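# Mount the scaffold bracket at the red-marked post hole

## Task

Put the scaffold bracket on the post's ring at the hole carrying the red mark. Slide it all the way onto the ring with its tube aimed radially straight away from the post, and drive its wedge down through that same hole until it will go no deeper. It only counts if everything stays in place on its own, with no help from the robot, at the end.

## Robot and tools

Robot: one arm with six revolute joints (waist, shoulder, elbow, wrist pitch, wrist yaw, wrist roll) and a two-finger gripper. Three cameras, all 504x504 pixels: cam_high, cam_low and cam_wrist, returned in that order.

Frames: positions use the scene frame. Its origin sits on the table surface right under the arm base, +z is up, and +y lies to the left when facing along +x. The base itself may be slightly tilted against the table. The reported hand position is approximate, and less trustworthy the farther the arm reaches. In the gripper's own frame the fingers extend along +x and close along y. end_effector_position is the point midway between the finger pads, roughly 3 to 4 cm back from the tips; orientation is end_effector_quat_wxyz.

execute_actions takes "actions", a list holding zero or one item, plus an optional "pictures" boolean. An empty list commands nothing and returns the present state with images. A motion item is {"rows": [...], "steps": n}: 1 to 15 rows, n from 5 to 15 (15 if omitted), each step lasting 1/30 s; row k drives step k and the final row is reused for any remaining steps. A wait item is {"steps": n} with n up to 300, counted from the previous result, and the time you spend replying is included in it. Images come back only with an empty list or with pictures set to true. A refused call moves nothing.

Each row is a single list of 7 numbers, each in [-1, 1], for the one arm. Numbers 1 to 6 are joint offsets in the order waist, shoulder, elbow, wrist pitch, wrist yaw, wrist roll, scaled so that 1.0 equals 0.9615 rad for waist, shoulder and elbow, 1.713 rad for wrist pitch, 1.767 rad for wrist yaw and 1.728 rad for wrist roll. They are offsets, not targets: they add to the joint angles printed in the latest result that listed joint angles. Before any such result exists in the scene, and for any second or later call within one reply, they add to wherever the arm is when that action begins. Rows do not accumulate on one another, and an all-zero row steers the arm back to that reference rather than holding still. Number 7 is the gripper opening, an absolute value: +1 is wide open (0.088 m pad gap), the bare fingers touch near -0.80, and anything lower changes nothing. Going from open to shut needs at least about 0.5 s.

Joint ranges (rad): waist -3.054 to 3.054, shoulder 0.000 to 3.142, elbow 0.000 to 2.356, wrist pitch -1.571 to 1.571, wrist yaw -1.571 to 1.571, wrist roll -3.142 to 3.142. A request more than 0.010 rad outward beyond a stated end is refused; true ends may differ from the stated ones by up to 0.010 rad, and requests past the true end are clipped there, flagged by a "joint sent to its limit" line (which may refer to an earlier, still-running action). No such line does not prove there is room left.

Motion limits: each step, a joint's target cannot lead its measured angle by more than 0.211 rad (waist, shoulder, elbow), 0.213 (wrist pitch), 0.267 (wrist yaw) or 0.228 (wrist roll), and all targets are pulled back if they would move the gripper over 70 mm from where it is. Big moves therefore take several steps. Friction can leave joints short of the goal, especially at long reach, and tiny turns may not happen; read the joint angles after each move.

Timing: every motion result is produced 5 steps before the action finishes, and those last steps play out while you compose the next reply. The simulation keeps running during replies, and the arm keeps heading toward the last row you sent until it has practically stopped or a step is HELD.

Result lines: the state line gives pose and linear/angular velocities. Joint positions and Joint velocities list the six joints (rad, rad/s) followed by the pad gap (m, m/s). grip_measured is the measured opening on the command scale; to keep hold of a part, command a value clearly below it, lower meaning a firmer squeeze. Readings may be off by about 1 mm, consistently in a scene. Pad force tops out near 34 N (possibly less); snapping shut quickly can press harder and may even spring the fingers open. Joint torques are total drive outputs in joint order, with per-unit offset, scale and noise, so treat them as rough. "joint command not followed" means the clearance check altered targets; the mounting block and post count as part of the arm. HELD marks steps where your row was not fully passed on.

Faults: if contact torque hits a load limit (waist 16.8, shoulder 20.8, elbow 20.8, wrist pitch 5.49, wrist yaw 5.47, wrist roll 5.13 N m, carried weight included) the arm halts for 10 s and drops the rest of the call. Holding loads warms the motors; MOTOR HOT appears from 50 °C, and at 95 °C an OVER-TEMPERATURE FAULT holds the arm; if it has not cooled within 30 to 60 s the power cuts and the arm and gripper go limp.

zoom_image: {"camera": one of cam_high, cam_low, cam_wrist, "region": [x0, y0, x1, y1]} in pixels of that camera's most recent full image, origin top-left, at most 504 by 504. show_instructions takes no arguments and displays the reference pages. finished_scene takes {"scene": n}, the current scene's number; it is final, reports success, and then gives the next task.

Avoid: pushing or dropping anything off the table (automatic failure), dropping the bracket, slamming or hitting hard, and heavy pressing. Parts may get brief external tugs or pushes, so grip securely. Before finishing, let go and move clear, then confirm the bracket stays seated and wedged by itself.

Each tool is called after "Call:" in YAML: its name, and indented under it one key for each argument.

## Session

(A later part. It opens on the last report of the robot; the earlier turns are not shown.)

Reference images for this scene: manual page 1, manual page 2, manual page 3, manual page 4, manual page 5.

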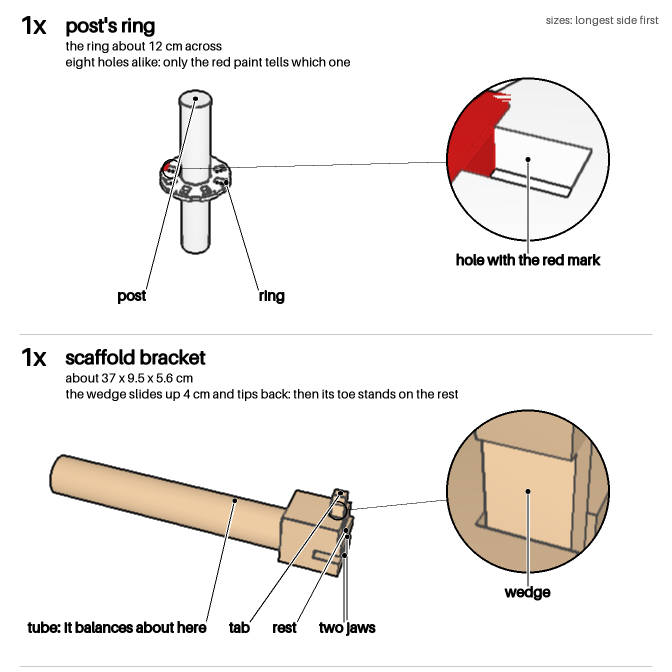

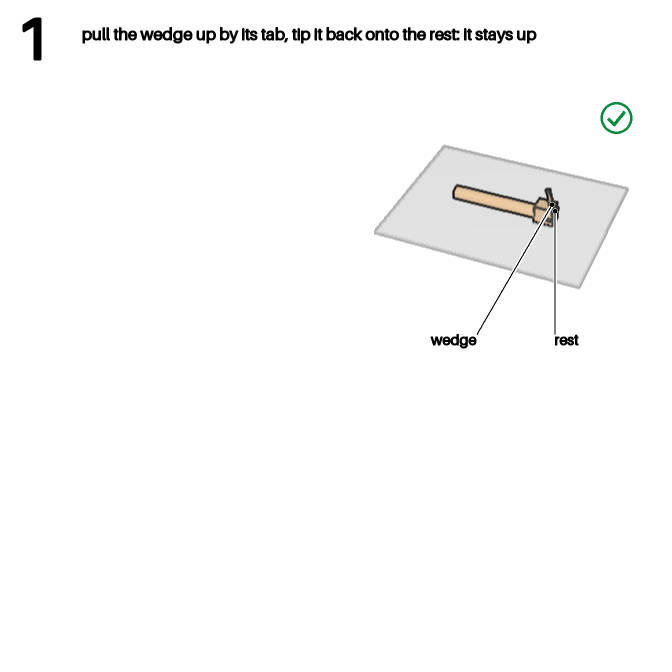

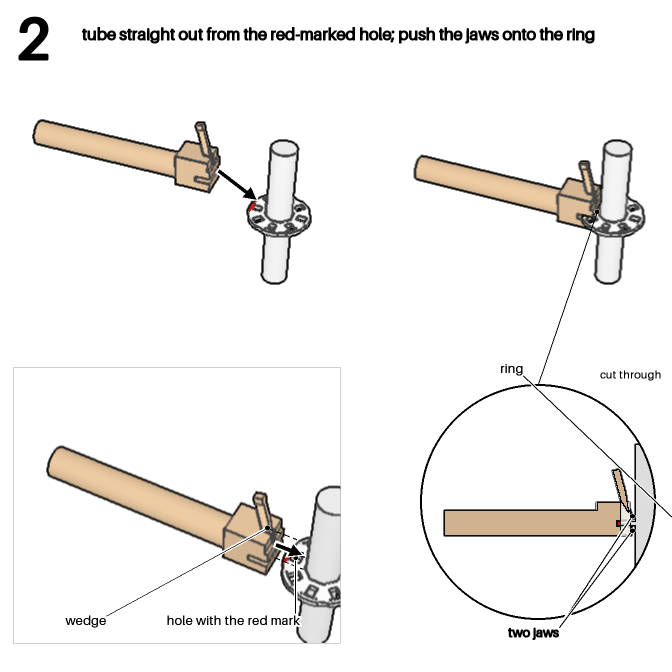

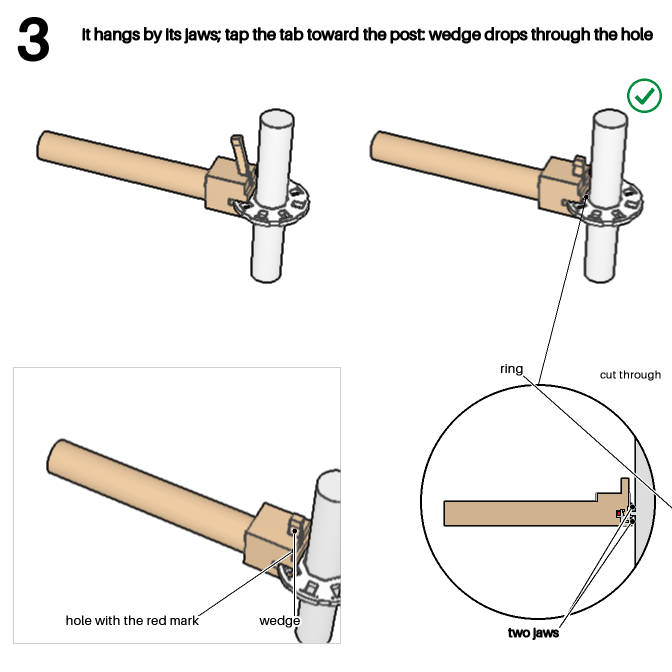

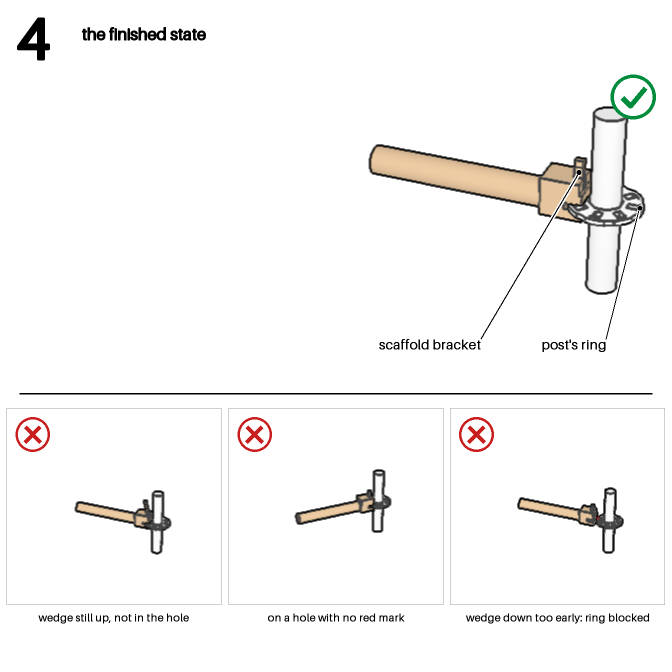

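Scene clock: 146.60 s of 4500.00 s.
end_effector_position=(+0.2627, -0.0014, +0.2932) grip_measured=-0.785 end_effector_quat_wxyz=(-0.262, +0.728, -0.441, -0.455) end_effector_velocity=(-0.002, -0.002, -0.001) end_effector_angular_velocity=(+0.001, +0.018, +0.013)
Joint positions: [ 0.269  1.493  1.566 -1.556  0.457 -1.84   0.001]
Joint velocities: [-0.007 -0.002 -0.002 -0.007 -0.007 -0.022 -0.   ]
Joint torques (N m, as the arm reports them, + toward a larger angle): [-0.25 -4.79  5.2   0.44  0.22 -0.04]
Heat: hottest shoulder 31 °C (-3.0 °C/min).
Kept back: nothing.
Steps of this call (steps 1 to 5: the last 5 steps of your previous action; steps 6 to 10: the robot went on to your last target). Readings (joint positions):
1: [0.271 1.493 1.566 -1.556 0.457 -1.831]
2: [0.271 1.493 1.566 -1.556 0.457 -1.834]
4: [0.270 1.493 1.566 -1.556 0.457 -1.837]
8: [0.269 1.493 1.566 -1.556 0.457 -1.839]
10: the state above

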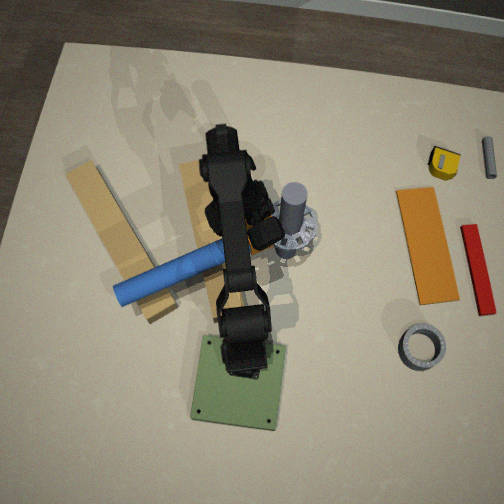

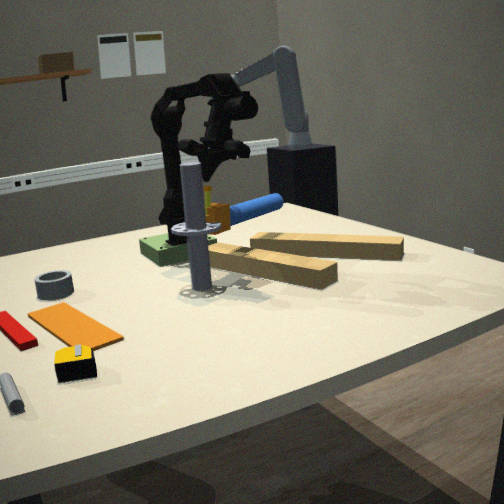

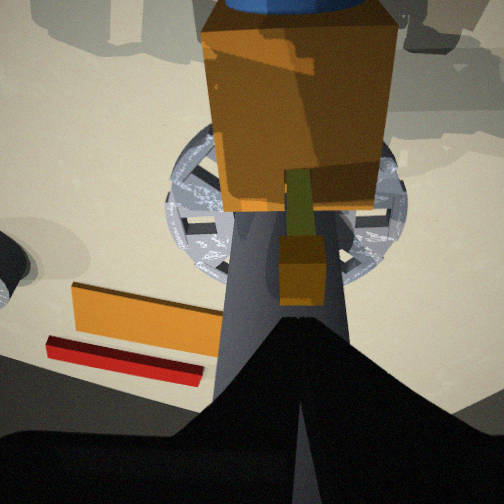

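Call:
execute_actions:
  actions:
    - {"rows":[[0.004,-0.005,-0.02,0.009,0,0,-0.9],[0.004,-0.01,-0.04,0.018,0,0,-0.9],[0.004,-0.014,-0.055,0.024,0,0,-0.9],[0.004,-0.018,-0.07,0.03,0,0,-0.9],[0.004,-0.021,-0.085,0.037,0,0,-0.9],[0.004,-0.025,-0.1,0.044,0,0,-0.9],[0.004,-0.028,-0.115,0.05,0,0,-0.9]],"steps":15}

Call:
execute_actions:
  actions:
    - {"steps":8}
  pictures: true

Call:
zoom_image:
  camera: "cam_low"
  region: [150, 130, 310, 260]

Scene clock: 147.50 s of 4500.00 s.
end_effector_position=(+0.2637, -0.0016, +0.2818) grip_measured=-0.785 end_effector_quat_wxyz=(-0.267, +0.735, -0.438, -0.445) end_effector_velocity=(-0.008, -0.002, -0.004) end_effector_angular_velocity=(+0.016, -0.044, +0.018)
Joint positions: [ 0.272  1.463  1.487 -1.482  0.466 -1.839  0.001]
Joint velocities: [-0.002 -0.076 -0.085  0.066 -0.007 -0.022 -0.   ]
Joint torques (N m, as the arm reports them, + toward a larger angle): [ 0.08 -4.27  2.29  0.93 -0.16 -0.03]
Heat: hottest shoulder 31 °C (-3.0 °C/min).
Steps of this call (steps 1 to 17: the robot went on to your last target; steps 18 to 27: the first 10 steps of this action). Readings (joint positions):
18: [0.269 1.493 1.566 -1.556 0.457 -1.840]
19: [0.269 1.493 1.562 -1.550 0.457 -1.840]
21: [0.269 1.488 1.542 -1.530 0.457 -1.840]
25: [0.272 1.471 1.496 -1.491 0.466 -1.839]
27: the state above

Scene clock: 147.77 s of 4500.00 s.
end_effector_position=(+0.2635, -0.0017, +0.2817) grip_measured=-0.785 end_effector_quat_wxyz=(-0.269, +0.736, -0.436, -0.443) end_effector_velocity=(-0.000, +0.000, +0.001) end_effector_angular_velocity=(+0.008, -0.007, +0.005)
Joint positions: [ 0.272  1.457  1.481 -1.475  0.466 -1.839  0.001]
Joint velocities: [-0.002 -0.007 -0.002  0.007 -0.007 -0.007 -0.   ]
Joint torques (N m, as the arm reports them, + toward a larger angle): [ 0.06 -4.14  2.27  1.   -0.18 -0.03]
Heat: hottest shoulder 31 °C (-3.0 °C/min).
Kept back: nothing.
Steps of this call (steps 1 to 5: the last 5 steps of your previous action; steps 6 to 8: the robot went on to your last target). Readings (joint positions):
1: [0.272 1.461 1.485 -1.480 0.466 -1.839]
2: [0.272 1.460 1.484 -1.478 0.466 -1.839]
4: [0.272 1.458 1.482 -1.477 0.466 -1.839]
8: the state above

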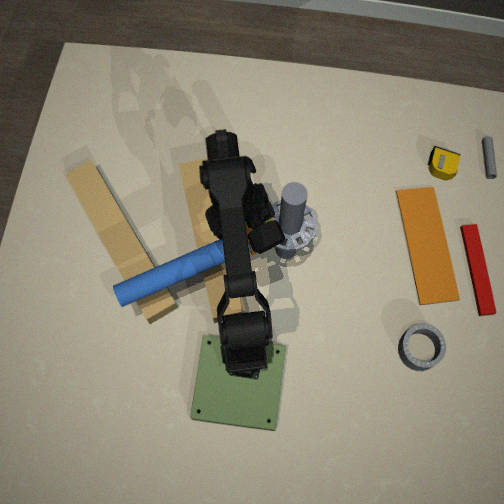

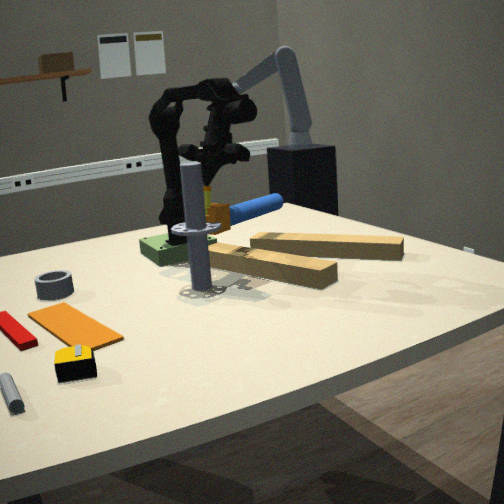

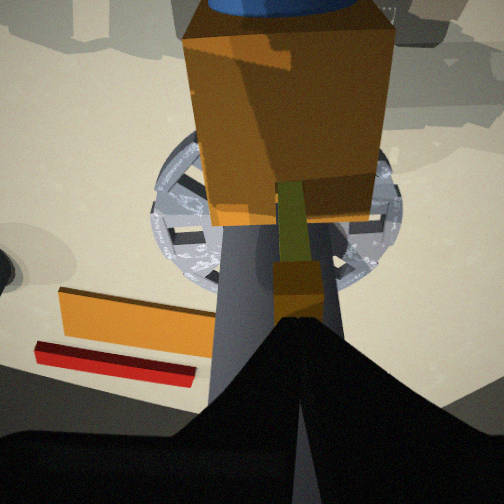

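Region (150, 130, 310, 260) of cam_low's 504x504 image, scaled by 3.150, with more detail than that image has; it fills the top 410 rows of this view, and the rest is white.

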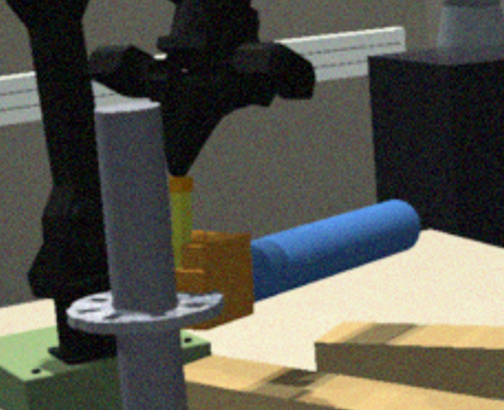

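Call:
execute_actions:
  actions:
    - {"rows":[[0,0.02,0.04,-0.02,0,0,-0.9],[0,0.04,0.08,-0.04,-0.01,0,-0.9],[0.02,0.05,0.08,-0.045,-0.01,0.015,-0.5],[0.05,0.06,0.06,-0.045,-0.01,0.03,0],[0.08,0.065,0.03,-0.045,-0.01,0.05,1],[0.1,0.065,0.01,-0.045,-0.01,0.065,1]],"steps":15}

Call:
execute_actions:
  actions:
    - {"steps":12}
  pictures: true

Scene clock: 149.20 s of 4500.00 s.
end_effector_position=(+0.2576, +0.0228, +0.2717) grip_measured=+0.022 end_effector_quat_wxyz=(-0.254, +0.721, -0.443, -0.468) end_effector_velocity=(-0.011, +0.021, -0.041) end_effector_angular_velocity=(-0.055, +0.137, -0.030)
Joint positions: [ 0.361  1.513  1.501 -1.546  0.45  -1.741  0.04 ]
Joint velocities: [ 0.095  0.085 -0.085 -0.037  0.007  0.139  0.175]
Joint torques (N m, as the arm reports them, + toward a larger angle): [-0.36 -5.61  4.16  0.2   0.14  0.07]
Heat: hottest shoulder 31 °C (-4.0 °C/min).
Steps of this call (steps 1 to 15: the robot went on to your last target; steps 16 to 33: nothing new was sent; steps 34 to 43: the first 10 steps of this action). Readings (joint positions):
34: [0.272 1.457 1.486 -1.477 0.466 -1.839]
35: [0.272 1.464 1.498 -1.495 0.462 -1.840]
37: [0.279 1.484 1.522 -1.522 0.458 -1.823]
41: [0.347 1.505 1.510 -1.544 0.451 -1.754]
43: the state above

Scene clock: 149.60 s of 4500.00 s.
end_effector_position=(+0.2568, +0.0234, +0.2703) grip_measured=+1.000 end_effector_quat_wxyz=(-0.255, +0.718, -0.447, -0.468) end_effector_velocity=(+0.001, +0.001, +0.002) end_effector_angular_velocity=(+0.012, -0.011, +0.004)
Joint positions: [ 0.365  1.516  1.498 -1.549  0.45  -1.73   0.088]
Joint velocities: [-0.002 -0.007  0.002  0.007 -0.007 -0.007  0.   ]
Joint torques (N m, as the arm reports them, + toward a larger angle): [ 0.26 -5.24  3.82  0.26  0.15  0.06]
Heat: hottest shoulder 31 °C (-4.1 °C/min).
Kept back: nothing.
Steps of this call (steps 1 to 5: the last 5 steps of your previous action; steps 6 to 12: the robot went on to your last target). Readings (joint positions):
1: [0.364 1.515 1.499 -1.547 0.450 -1.738]
2: [0.364 1.516 1.498 -1.548 0.450 -1.735]
4: [0.364 1.516 1.498 -1.549 0.450 -1.732]
8: [0.364 1.516 1.498 -1.549 0.450 -1.730]
12: the state above

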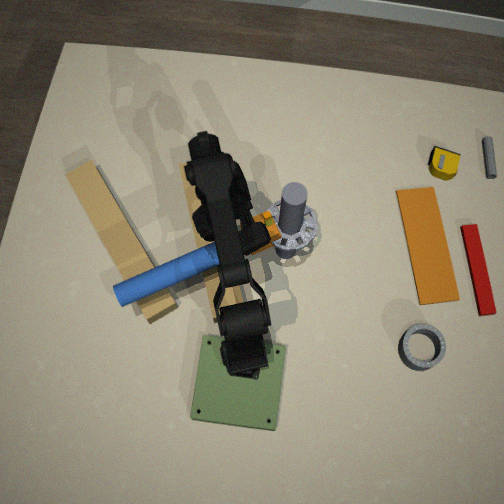

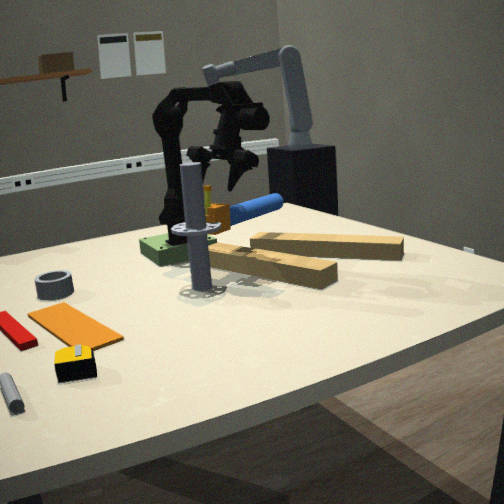

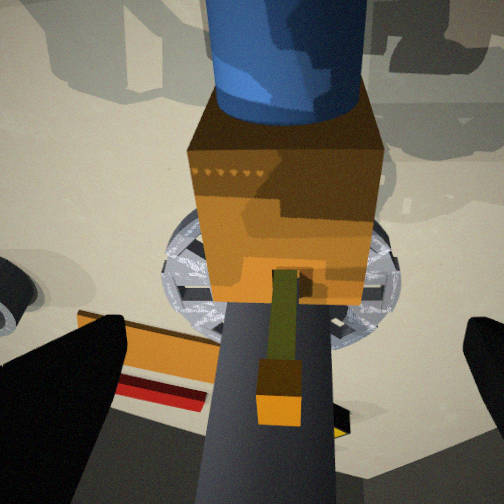

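Call:
zoom_image:
  camera: "cam_low"
  region: [150, 130, 310, 260]

Region (150, 130, 310, 260) of cam_low's 504x504 image, scaled by 3.150, with more detail than that image has; it fills the top 410 rows of this view, and the rest is white.

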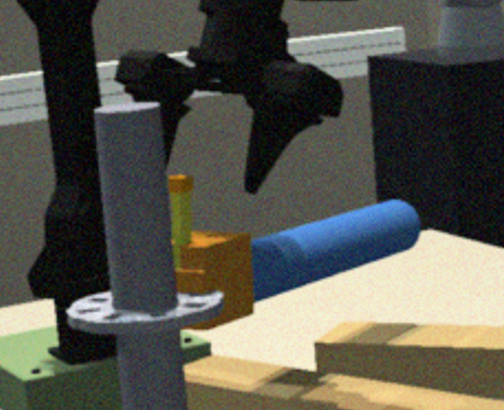

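Call:
execute_actions:
  actions:
    - {"rows":[[0,0,-0.05,0.027,0,0,1],[0,0,-0.11,0.058,0,0,1],[0,0,-0.17,0.09,0,0,1],[0,-0.005,-0.23,0.12,0,0,1],[0,-0.008,-0.29,0.152,0,0,1],[0,-0.008,-0.34,0.178,0,0,1],[0,-0.008,-0.375,0.195,0,0,1]],"steps":15}

Call:
execute_actions:
  actions:
    - {"steps":12}
  pictures: true

Call:
zoom_image:
  camera: "cam_low"
  region: [150, 130, 310, 260]

Scene clock: 150.40 s of 4500.00 s.
end_effector_position=(+0.2548, +0.0227, +0.1870) grip_measured=+1.000 end_effector_quat_wxyz=(-0.243, +0.712, -0.454, -0.478) end_effector_velocity=(-0.029, -0.008, -0.121) end_effector_angular_velocity=(-0.016, +0.109, +0.004)
Joint positions: [ 0.365  1.515  1.164 -1.254  0.45  -1.729  0.088]
Joint velocities: [-0.002  0.012 -0.466  0.374 -0.022 -0.007  0.   ]
Joint torques (N m, as the arm reports them, + toward a larger angle): [-0.05 -6.58  5.33  0.87  0.21 -0.02]
Heat: hottest shoulder 31 °C (-4.1 °C/min).
Steps of this call (steps 1 to 14: the robot went on to your last target; steps 15 to 24: the first 10 steps of this action). Readings (joint positions):
15: [0.365 1.516 1.492 -1.543 0.450 -1.729]
16: [0.365 1.513 1.475 -1.520 0.450 -1.729]
18: [0.365 1.507 1.406 -1.442 0.450 -1.729]
22: [0.365 1.510 1.214 -1.285 0.450 -1.729]
24: the state above

Scene clock: 150.80 s of 4500.00 s.
end_effector_position=(+0.2576, +0.0237, +0.1825) grip_measured=+1.000 end_effector_quat_wxyz=(-0.248, +0.715, -0.451, -0.473) end_effector_velocity=(-0.003, +0.000, -0.002) end_effector_angular_velocity=(+0.002, +0.017, +0.009)
Joint positions: [ 0.365  1.514  1.146 -1.219  0.45  -1.729  0.088]
Joint velocities: [ 0.002 -0.002 -0.007 -0.007 -0.007 -0.007  0.   ]
Joint torques (N m, as the arm reports them, + toward a larger angle): [-0.04 -6.46  3.72  0.65  0.2  -0.02]
Heat: hottest shoulder 31 °C (-4.0 °C/min).
Kept back: nothing.
Steps of this call (steps 1 to 5: the last 5 steps of your previous action; steps 6 to 12: the robot went on to your last target). Readings (joint positions):
1: [0.365 1.515 1.154 -1.243 0.450 -1.729]
2: [0.365 1.515 1.150 -1.235 0.450 -1.729]
4: [0.365 1.514 1.149 -1.225 0.450 -1.729]
8: [0.365 1.514 1.147 -1.220 0.450 -1.729]
12: the state above

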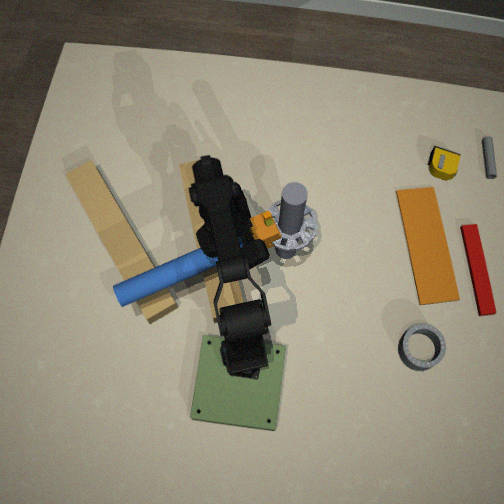

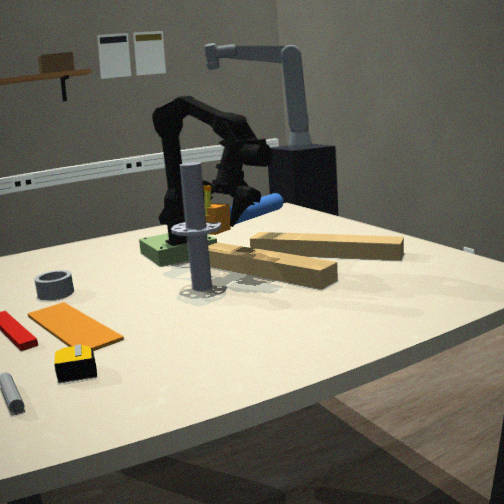

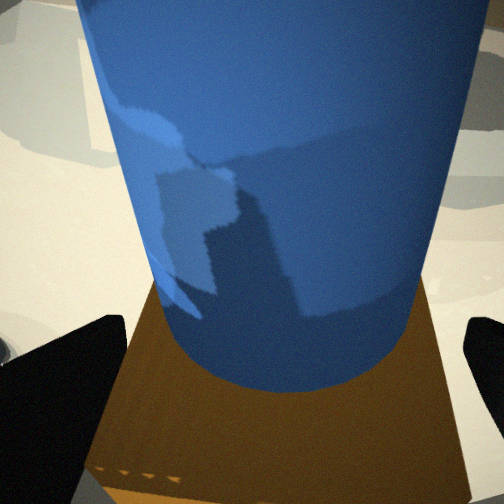

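Region (150, 130, 310, 260) of cam_low's 504x504 image, scaled by 3.150, with more detail than that image has; it fills the top 410 rows of this view, and the rest is white.

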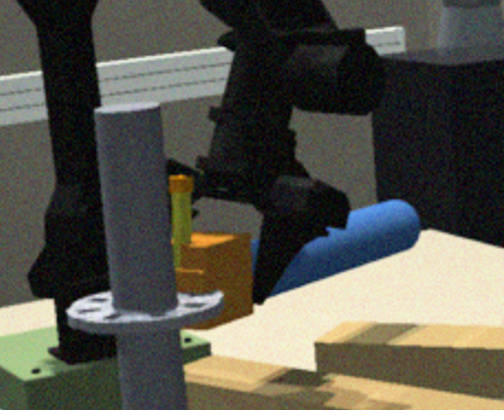

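Call:
execute_actions:
  actions:
    - {"rows":[[-0.02,0.01,0.011,0,0,-0.012,1],[-0.045,0.02,0.022,0,0,-0.025,1],[-0.065,0.03,0.033,0,0,-0.036,1],[-0.082,0.038,0.042,0,0,-0.046,1]],"steps":15}

Call:
execute_actions:
  actions:
    - {"steps":8}
  pictures: true

Call:
zoom_image:
  camera: "cam_low"
  region: [150, 130, 310, 260]

Scene clock: 151.63 s of 4500.00 s.
end_effector_position=(+0.2664, +0.0064, +0.1835) grip_measured=+1.000 end_effector_quat_wxyz=(-0.241, +0.707, -0.459, -0.480) end_effector_velocity=(-0.001, +0.002, +0.001) end_effector_angular_velocity=(+0.014, +0.033, +0.031)
Joint positions: [ 0.29   1.542  1.177 -1.218  0.45  -1.803  0.088]
Joint velocities: [-0.002  0.007  0.017 -0.022 -0.022 -0.037  0.   ]
Joint torques (N m, as the arm reports them, + toward a larger angle): [-0.22 -5.09  5.21  0.4   0.22 -0.09]
Heat: hottest shoulder 31 °C (-4.0 °C/min).
Steps of this call (steps 1 to 15: the robot went on to your last target; steps 16 to 25: the first 10 steps of this action). Readings (joint positions):
16: [0.364 1.514 1.146 -1.218 0.450 -1.733]
17: [0.358 1.516 1.147 -1.218 0.450 -1.743]
19: [0.331 1.525 1.158 -1.218 0.450 -1.771]
23: [0.292 1.541 1.175 -1.218 0.450 -1.799]
25: the state above

Scene clock: 151.90 s of 4500.00 s.
end_effector_position=(+0.2669, +0.0063, +0.1837) grip_measured=+1.000 end_effector_quat_wxyz=(-0.240, +0.708, -0.458, -0.481) end_effector_velocity=(-0.002, -0.002, -0.002) end_effector_angular_velocity=(+0.003, +0.017, -0.001)
Joint positions: [ 0.289  1.543  1.179 -1.218  0.45  -1.807  0.088]
Joint velocities: [-0.007  0.002 -0.002 -0.007 -0.007 -0.007  0.   ]
Joint torques (N m, as the arm reports them, + toward a larger angle): [-0.33 -5.07  5.29  0.4   0.2  -0.07]
Heat: hottest shoulder 31 °C (-4.0 °C/min).
Kept back: nothing.
Steps of this call (steps 1 to 5: the last 5 steps of your previous action; steps 6 to 8: the robot went on to your last target). Readings (joint positions):
1: [0.289 1.543 1.177 -1.218 0.450 -1.804]
2: [0.289 1.543 1.178 -1.218 0.450 -1.805]
4: [0.289 1.543 1.178 -1.218 0.450 -1.806]
8: the state above

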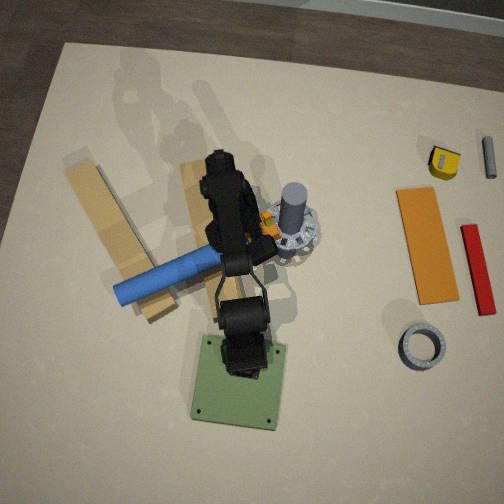

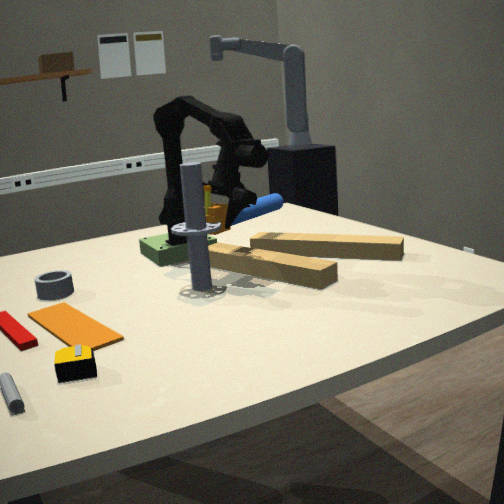

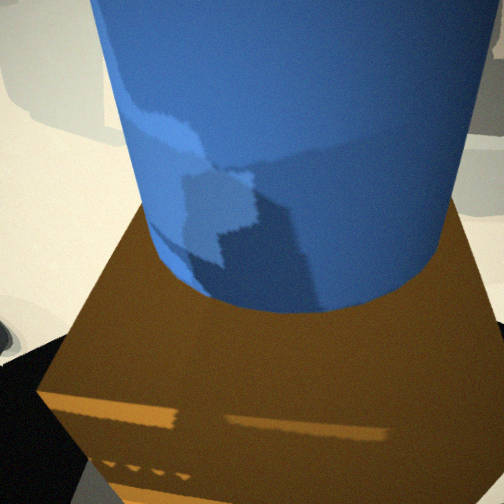

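Region (150, 130, 310, 260) of cam_low's 504x504 image, scaled by 3.150, with more detail than that image has; it fills the top 410 rows of this view, and the rest is white.

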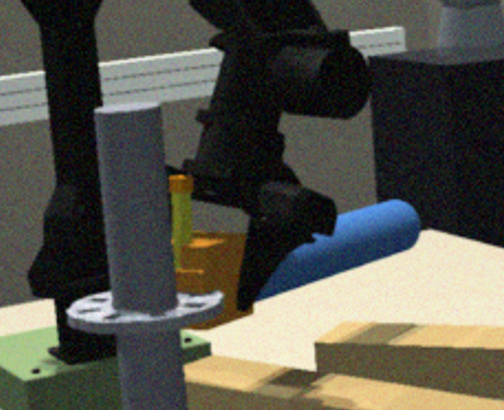

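Close on head.

Call:
execute_actions:
  actions:
    - {"rows":[[0,0,0,0,0,0,0.8],[0,0,0,0,0,0,0.6],[0,0,0,0,0,0,0.4],[0,0,0,0,0,0,0.2],[0,0,0,0,0,0,0.0],[0,0,0,0,0,0,-0.2]],"steps":15}

Call:
execute_actions:
  actions:
    - {"steps":8}

Scene clock: 152.37 s of 4500.00 s.
end_effector_position=(+0.2658, +0.0057, +0.1834) grip_measured=+0.403 end_effector_quat_wxyz=(-0.238, +0.707, -0.459, -0.483) end_effector_velocity=(-0.005, -0.001, -0.000) end_effector_angular_velocity=(+0.000, +0.026, +0.004)
Joint positions: [ 0.288  1.543  1.177 -1.223  0.451 -1.81   0.059]
Joint velocities: [-0.002 -0.002 -0.002 -0.022 -0.007 -0.007 -0.   ]
Joint torques (N m, as the arm reports them, + toward a larger angle): [ 0.1  -5.97  4.66  0.72  0.18  0.08]
Heat: hottest shoulder 31 °C (-3.1 °C/min).
Steps of this call (steps 1 to 4: the robot went on to your last target; steps 5 to 14: the first 10 steps of this action). Readings (joint positions):
5: [0.289 1.543 1.179 -1.218 0.450 -1.807]
6: [0.289 1.543 1.179 -1.218 0.450 -1.807]
8: [0.289 1.543 1.179 -1.218 0.450 -1.807]
12: [0.288 1.543 1.177 -1.223 0.451 -1.810]
14: the state above

Scene clock: 152.63 s of 4500.00 s.
end_effector_position=(+0.2658, +0.0057, +0.1834) grip_measured=+0.403 end_effector_quat_wxyz=(-0.238, +0.707, -0.459, -0.483) end_effector_velocity=(-0.003, +0.002, -0.001) end_effector_angular_velocity=(+0.018, +0.016, +0.004)
Joint positions: [ 0.288  1.543  1.177 -1.223  0.451 -1.81   0.059]
Joint velocities: [-0.002 -0.002 -0.002 -0.007 -0.022 -0.007  0.   ]
Joint torques (N m, as the arm reports them, + toward a larger angle): [ 0.01 -5.95  4.55  0.72  0.17  0.09]
Heat: hottest shoulder 31 °C (-3.0 °C/min).
Kept back: nothing.
Steps of this call (steps 1 to 5: the last 5 steps of your previous action; steps 6 to 8: the robot went on to your last target). Readings (joint positions):
1: [0.288 1.543 1.177 -1.223 0.451 -1.810]
2: [0.288 1.543 1.177 -1.223 0.451 -1.810]
4: [0.288 1.543 1.177 -1.223 0.451 -1.810]
8: the state above

Call:
execute_actions:
  actions:
    - {"rows":[[-0.002,-0.006,-0.006,0,0,0,-0.2],[-0.004,-0.012,-0.012,0,0,-0.002,-0.2],[-0.006,-0.018,-0.019,0,0,-0.003,-0.2],[-0.008,-0.024,-0.026,0,0,-0.004,-0.2],[-0.01,-0.03,-0.032,0,0,-0.005,-0.2]],"steps":15}

Call:
execute_actions:
  actions:
    - {"steps":8}
  pictures: true

Call:
zoom_image:
  camera: "cam_low"
  region: [150, 130, 310, 260]

Scene clock: 153.27 s of 4500.00 s.
end_effector_position=(+0.2652, +0.0053, +0.1835) grip_measured=+0.399 end_effector_quat_wxyz=(-0.241, +0.710, -0.455, -0.480) end_effector_velocity=(-0.002, +0.003, -0.002) end_effector_angular_velocity=(+0.022, +0.002, +0.009)
Joint positions: [ 0.287  1.53   1.165 -1.21   0.45  -1.815  0.059]
Joint velocities: [ 0.002 -0.012 -0.012  0.007 -0.022 -0.007 -0.   ]
Joint torques (N m, as the arm reports them, + toward a larger angle): [-0.9  -7.6   3.02 -0.46  0.25 -0.07]
Heat: hottest shoulder 31 °C (-3.0 °C/min).
Steps of this call (steps 1 to 9: the robot went on to your last target; steps 10 to 19: the first 10 steps of this action). Readings (joint positions):
10: [0.288 1.543 1.177 -1.223 0.451 -1.810]
11: [0.288 1.542 1.177 -1.222 0.451 -1.810]
13: [0.288 1.538 1.172 -1.218 0.451 -1.809]
17: [0.287 1.531 1.166 -1.210 0.450 -1.814]
19: the state above

Scene clock: 153.53 s of 4500.00 s.
end_effector_position=(+0.2651, +0.0053, +0.1835) grip_measured=+0.399 end_effector_quat_wxyz=(-0.241, +0.710, -0.455, -0.480) end_effector_velocity=(-0.002, -0.000, -0.001) end_effector_angular_velocity=(+0.004, +0.012, +0.004)
Joint positions: [ 0.287  1.529  1.164 -1.209  0.45  -1.815  0.059]
Joint velocities: [-0.002 -0.002 -0.002 -0.007 -0.007 -0.007 -0.   ]
Joint torques (N m, as the arm reports them, + toward a larger angle): [-0.84 -7.63  2.88 -0.53  0.25 -0.12]
Heat: hottest shoulder 31 °C (-3.0 °C/min).
Kept back: nothing.
Steps of this call (steps 1 to 5: the last 5 steps of your previous action; steps 6 to 8: the robot went on to your last target). Readings (joint positions):
1: [0.287 1.530 1.165 -1.209 0.450 -1.815]
2: [0.287 1.529 1.165 -1.209 0.450 -1.815]
4: [0.287 1.529 1.164 -1.209 0.450 -1.815]
8: the state above

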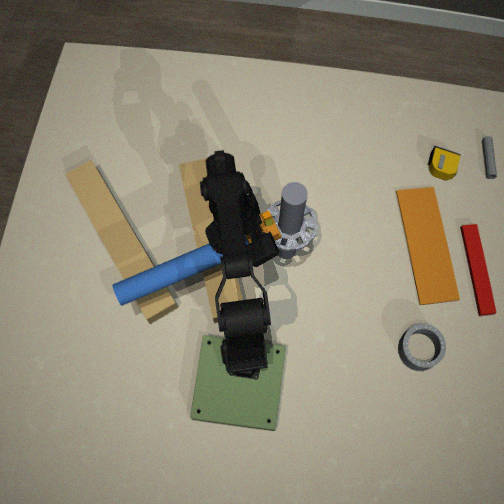

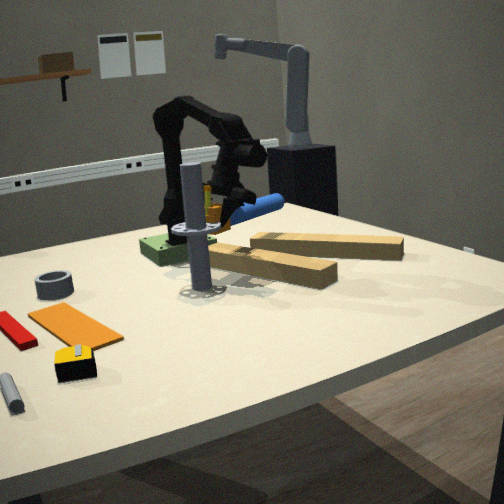

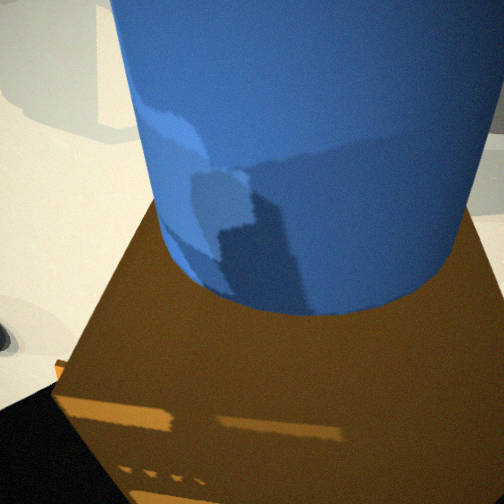

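Region (150, 130, 310, 260) of cam_low's 504x504 image, scaled by 3.150, with more detail than that image has; it fills the top 410 rows of this view, and the rest is white.

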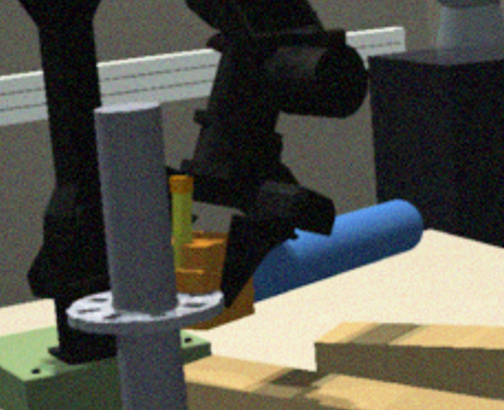

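Call:
execute_actions:
  actions:
    - {"rows":[[0,0.01,0.01,-0.005,0,0,0.6],[0,0.01,0.01,-0.005,0,0,0.7],[0,0.01,0.01,-0.005,0,0,0.7],[0,0.01,0.01,-0.005,0,0,0.7],[0,0.01,0.03,-0.017,0,0,0.7],[0,0.01,0.055,-0.03,0,0,0.7],[0,0.01,0.08,-0.045,0,0,0.7],[0,0.01,0.085,-0.05,0,0,0.7],[0,0.01,0.085,-0.05,0,0,0.7],[0,0.01,0.085,-0.05,0,0,0.7],[0,0.01,0.085,-0.05,0,0,0.5],[0,0.01,0.085,-0.05,0,0,0.3],[0,0.01,0.085,-0.05,0,0,0.1],[0,0.01,0.085,-0.05,0,0,-0.2]],"steps":15}

Call:
execute_actions:
  actions:
    - {"steps":10}
  pictures: true

Call:
zoom_image:
  camera: "cam_low"
  region: [150, 130, 310, 260]

Scene clock: 154.67 s of 4500.00 s.
end_effector_position=(+0.2657, +0.0055, +0.1974) grip_measured=+0.686 end_effector_quat_wxyz=(-0.237, +0.708, -0.457, -0.483) end_effector_velocity=(+0.031, +0.007, +0.069) end_effector_angular_velocity=(+0.028, -0.128, +0.004)
Joint positions: [ 0.287  1.535  1.225 -1.275  0.45  -1.816  0.073]
Joint velocities: [-0.002  0.002  0.276 -0.139  0.007 -0.007 -0.006]
Joint torques (N m, as the arm reports them, + toward a larger angle): [-0.03 -5.55  4.53  0.1   0.2  -0.01]
Heat: hottest shoulder 31 °C (-3.0 °C/min).
Steps of this call (steps 1 to 15: the robot went on to your last target; steps 16 to 24: nothing new was sent; steps 25 to 34: the first 10 steps of this action). Readings (joint positions):
25: [0.287 1.529 1.164 -1.209 0.450 -1.816]
26: [0.287 1.530 1.165 -1.209 0.450 -1.816]
28: [0.287 1.530 1.165 -1.209 0.450 -1.816]
32: [0.287 1.535 1.202 -1.261 0.450 -1.816]
34: the state above

Scene clock: 155.00 s of 4500.00 s.
end_effector_position=(+0.2656, +0.0052, +0.2004) grip_measured=+0.405 end_effector_quat_wxyz=(-0.237, +0.707, -0.458, -0.483) end_effector_velocity=(-0.005, -0.002, -0.001) end_effector_angular_velocity=(+0.000, +0.026, -0.001)
Joint positions: [ 0.286  1.535  1.237 -1.288  0.45  -1.815  0.059]
Joint velocities: [-0.007 -0.002 -0.002 -0.022 -0.007 -0.007 -0.   ]
Joint torques (N m, as the arm reports them, + toward a larger angle): [ 0.05 -5.52  5.37  0.02  0.22 -0.03]
Heat: hottest shoulder 31 °C (-3.0 °C/min).
Kept back: nothing.
Steps of this call (steps 1 to 5: the last 5 steps of your previous action; steps 6 to 10: the robot went on to your last target). Readings (joint positions):
1: [0.287 1.535 1.232 -1.279 0.450 -1.816]
2: [0.287 1.535 1.236 -1.283 0.450 -1.816]
4: [0.287 1.535 1.237 -1.288 0.450 -1.815]
8: [0.286 1.535 1.237 -1.288 0.450 -1.815]
10: the state above

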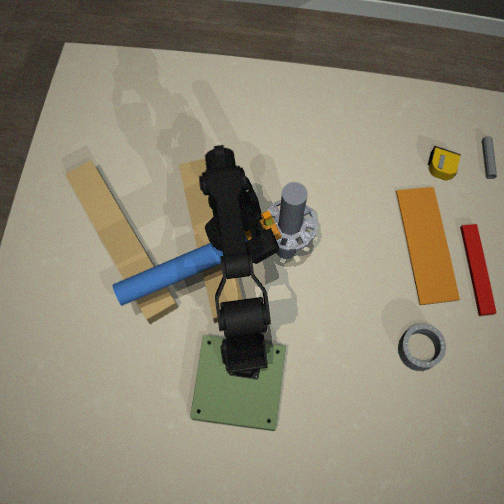

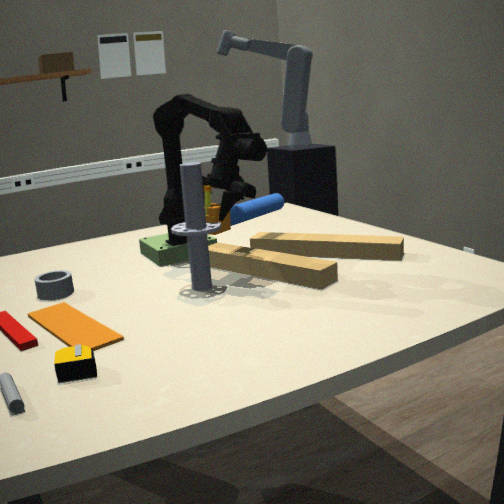

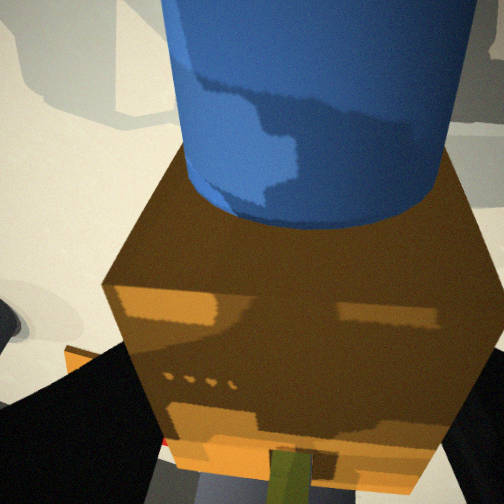

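Region (150, 130, 310, 260) of cam_low's 504x504 image, scaled by 3.150, with more detail than that image has; it fills the top 410 rows of this view, and the rest is white.

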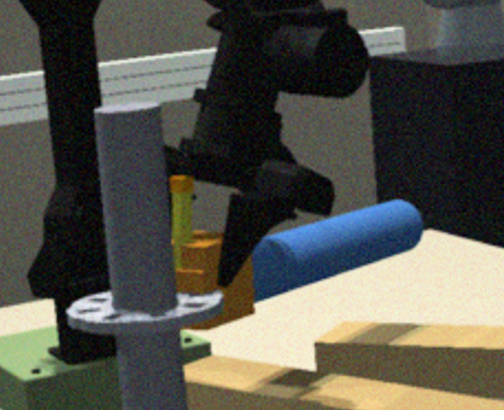

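Call:
execute_actions:
  actions:
    - {"rows": [[-0.01,-0.03,-0.032,0,0,-0.005,-0.2]], "steps": 15}

Call:
execute_actions:
  actions:
    - {"steps": 10}
  pictures: true

Scene clock: 156.10 s of 4500.00 s.
end_effector_position=(+0.2649, +0.0049, +0.2002) grip_measured=+0.400 end_effector_quat_wxyz=(-0.241, +0.711, -0.454, -0.480) end_effector_velocity=(-0.001, -0.002, -0.001) end_effector_angular_velocity=(-0.007, -0.001, +0.004)
Joint positions: [ 0.286  1.522  1.224 -1.274  0.449 -1.819  0.059]
Joint velocities: [-0.002 -0.007 -0.012  0.007  0.007 -0.007 -0.   ]
Joint torques (N m, as the arm reports them, + toward a larger angle): [-0.94 -7.67  3.03 -0.56  0.24 -0.14]
Heat: hottest shoulder 31 °C (-3.0 °C/min).
Steps of this call (steps 1 to 23: the robot went on to your last target; steps 24 to 33: the first 10 steps of this action). Readings (joint positions):
24: [0.286 1.533 1.235 -1.287 0.449 -1.815]
25: [0.286 1.530 1.232 -1.283 0.449 -1.817]
27: [0.286 1.525 1.227 -1.278 0.449 -1.818]
31: [0.286 1.522 1.224 -1.275 0.449 -1.819]
33: the state above

Scene clock: 156.43 s of 4500.00 s.
end_effector_position=(+0.2647, +0.0048, +0.2001) grip_measured=+0.400 end_effector_quat_wxyz=(-0.240, +0.711, -0.454, -0.480) end_effector_velocity=(-0.002, -0.000, -0.001) end_effector_angular_velocity=(+0.002, +0.018, +0.017)
Joint positions: [ 0.286  1.521  1.223 -1.274  0.449 -1.82   0.059]
Joint velocities: [-0.002 -0.002 -0.002 -0.007 -0.007 -0.022 -0.   ]
Joint torques (N m, as the arm reports them, + toward a larger angle): [-0.94 -7.55  3.04 -0.54  0.23 -0.15]
Heat: hottest shoulder 31 °C (-3.0 °C/min).
Kept back: nothing.
Steps of this call (steps 1 to 5: the last 5 steps of your previous action; steps 6 to 10: the robot went on to your last target). Readings (joint positions):
1: [0.286 1.522 1.224 -1.274 0.449 -1.820]
2: [0.286 1.522 1.224 -1.274 0.449 -1.820]
4: [0.286 1.521 1.224 -1.274 0.449 -1.820]
8: [0.286 1.521 1.223 -1.274 0.449 -1.820]
10: the state above

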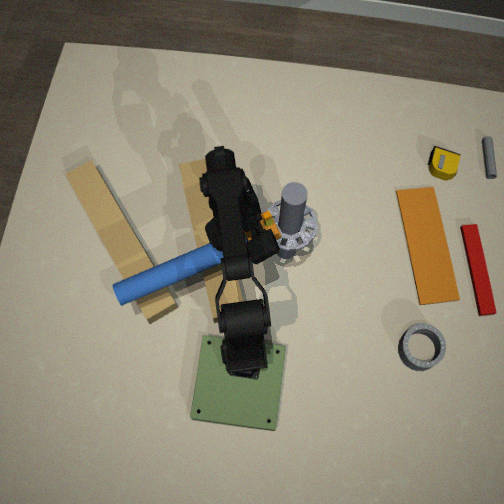

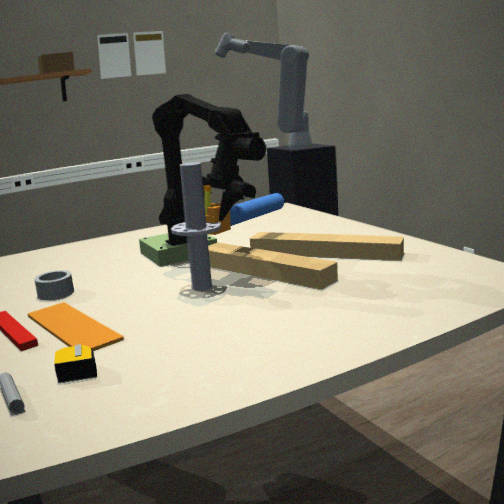

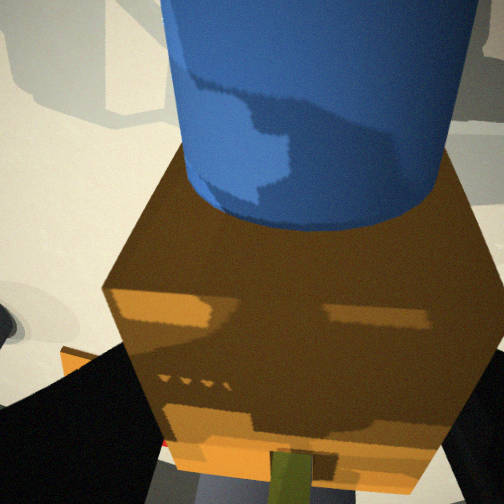

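Call:
execute_actions:
  actions:
    - {"rows": [[-0.03,-0.07,-0.075,0,0,-0.01,-0.3]], "steps": 15}

Call:
execute_actions:
  actions:
    - {"steps": 10}
  pictures: true

Call:
zoom_image:
  camera: "cam_low"
  region: [150,130,310,260]

Scene clock: 156.90 s of 4500.00 s.
end_effector_position=(+0.2633, +0.0038, +0.1992) grip_measured=+0.384 end_effector_quat_wxyz=(-0.253, +0.719, -0.441, -0.474) end_effector_velocity=(+0.001, +0.001, -0.001) end_effector_angular_velocity=(+0.009, -0.011, +0.018)
Joint positions: [ 0.277  1.48   1.183 -1.227  0.438 -1.841  0.058]
Joint velocities: [-0.002 -0.012 -0.012  0.022 -0.007 -0.022 -0.   ]
Joint torques (N m, as the arm reports them, + toward a larger angle): [-2.16 -8.57  1.72 -2.8   0.71  0.11]
Heat: hottest shoulder 31 °C (-3.0 °C/min).
Steps of this call (steps 1 to 4: the robot went on to your last target; steps 5 to 14: the first 10 steps of this action). Readings (joint positions):
5: [0.285 1.513 1.215 -1.267 0.448 -1.823]
6: [0.282 1.500 1.202 -1.249 0.444 -1.829]
8: [0.277 1.486 1.189 -1.234 0.438 -1.838]
12: [0.277 1.480 1.184 -1.228 0.438 -1.841]
14: the state above

Scene clock: 157.23 s of 4500.00 s.
end_effector_position=(+0.2633, +0.0038, +0.1992) grip_measured=+0.384 end_effector_quat_wxyz=(-0.253, +0.719, -0.441, -0.474) end_effector_velocity=(-0.005, -0.001, -0.001) end_effector_angular_velocity=(+0.000, +0.026, +0.005)
Joint positions: [ 0.277  1.479  1.182 -1.226  0.438 -1.842  0.058]
Joint velocities: [-0.002 -0.002 -0.002 -0.022 -0.007 -0.007 -0.   ]
Joint torques (N m, as the arm reports them, + toward a larger angle): [-2.14 -8.69  1.78 -2.81  0.7   0.14]
Heat: hottest shoulder 31 °C (-3.0 °C/min).
Kept back: nothing.
Steps of this call (steps 1 to 5: the last 5 steps of your previous action; steps 6 to 10: the robot went on to your last target). Readings (joint positions):
1: [0.277 1.479 1.183 -1.227 0.438 -1.842]
2: [0.277 1.479 1.182 -1.227 0.438 -1.842]
4: [0.277 1.479 1.182 -1.226 0.438 -1.842]
8: [0.277 1.479 1.182 -1.226 0.438 -1.842]
10: the state above

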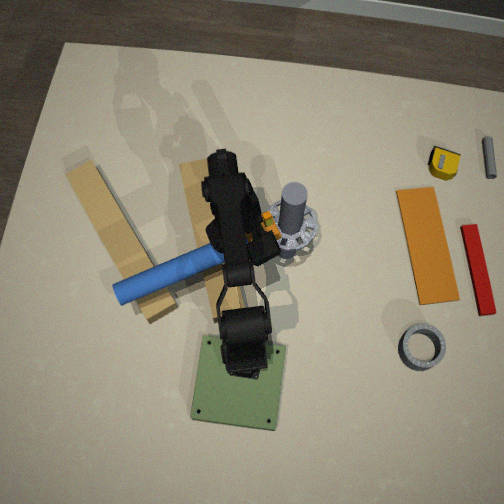

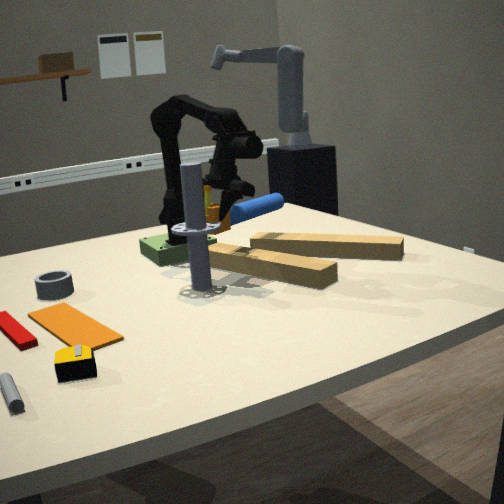

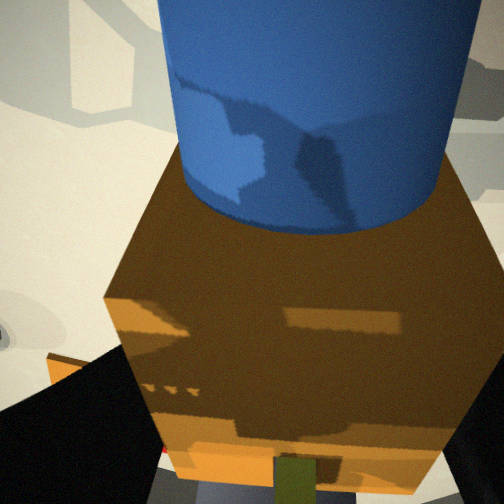

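Region (150, 130, 310, 260) of cam_low's 504x504 image, scaled by 3.150, with more detail than that image has; it fills the top 410 rows of this view, and the rest is white.

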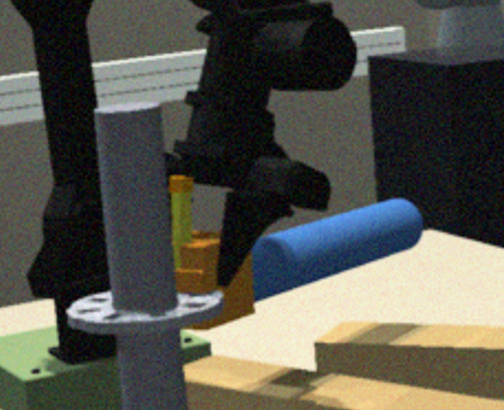

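Call:
zoom_image:
  camera: "cam_high"
  region: [230,170,330,270]

Call:
zoom_image:
  camera: "cam_wrist"
  region: [100,340,504,504]

Region (230, 170, 330, 270) of cam_high's 504x504 image, scaled by 5.040, with more detail than that image has.

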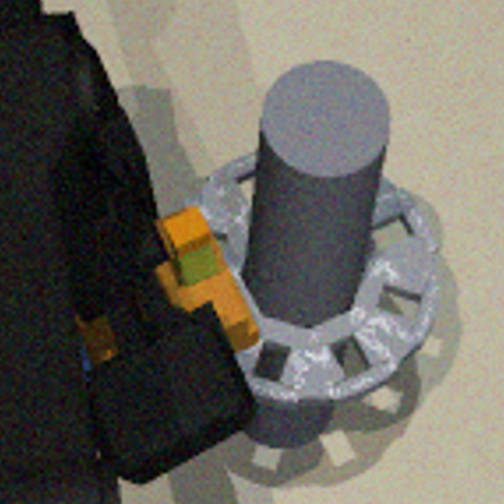

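Region (100, 340, 504, 504) of cam_wrist's 504x504 image, scaled by 1.248, with more detail than that image has; it fills the top 205 rows of this view, and the rest is white.

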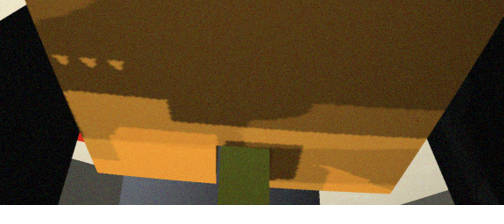

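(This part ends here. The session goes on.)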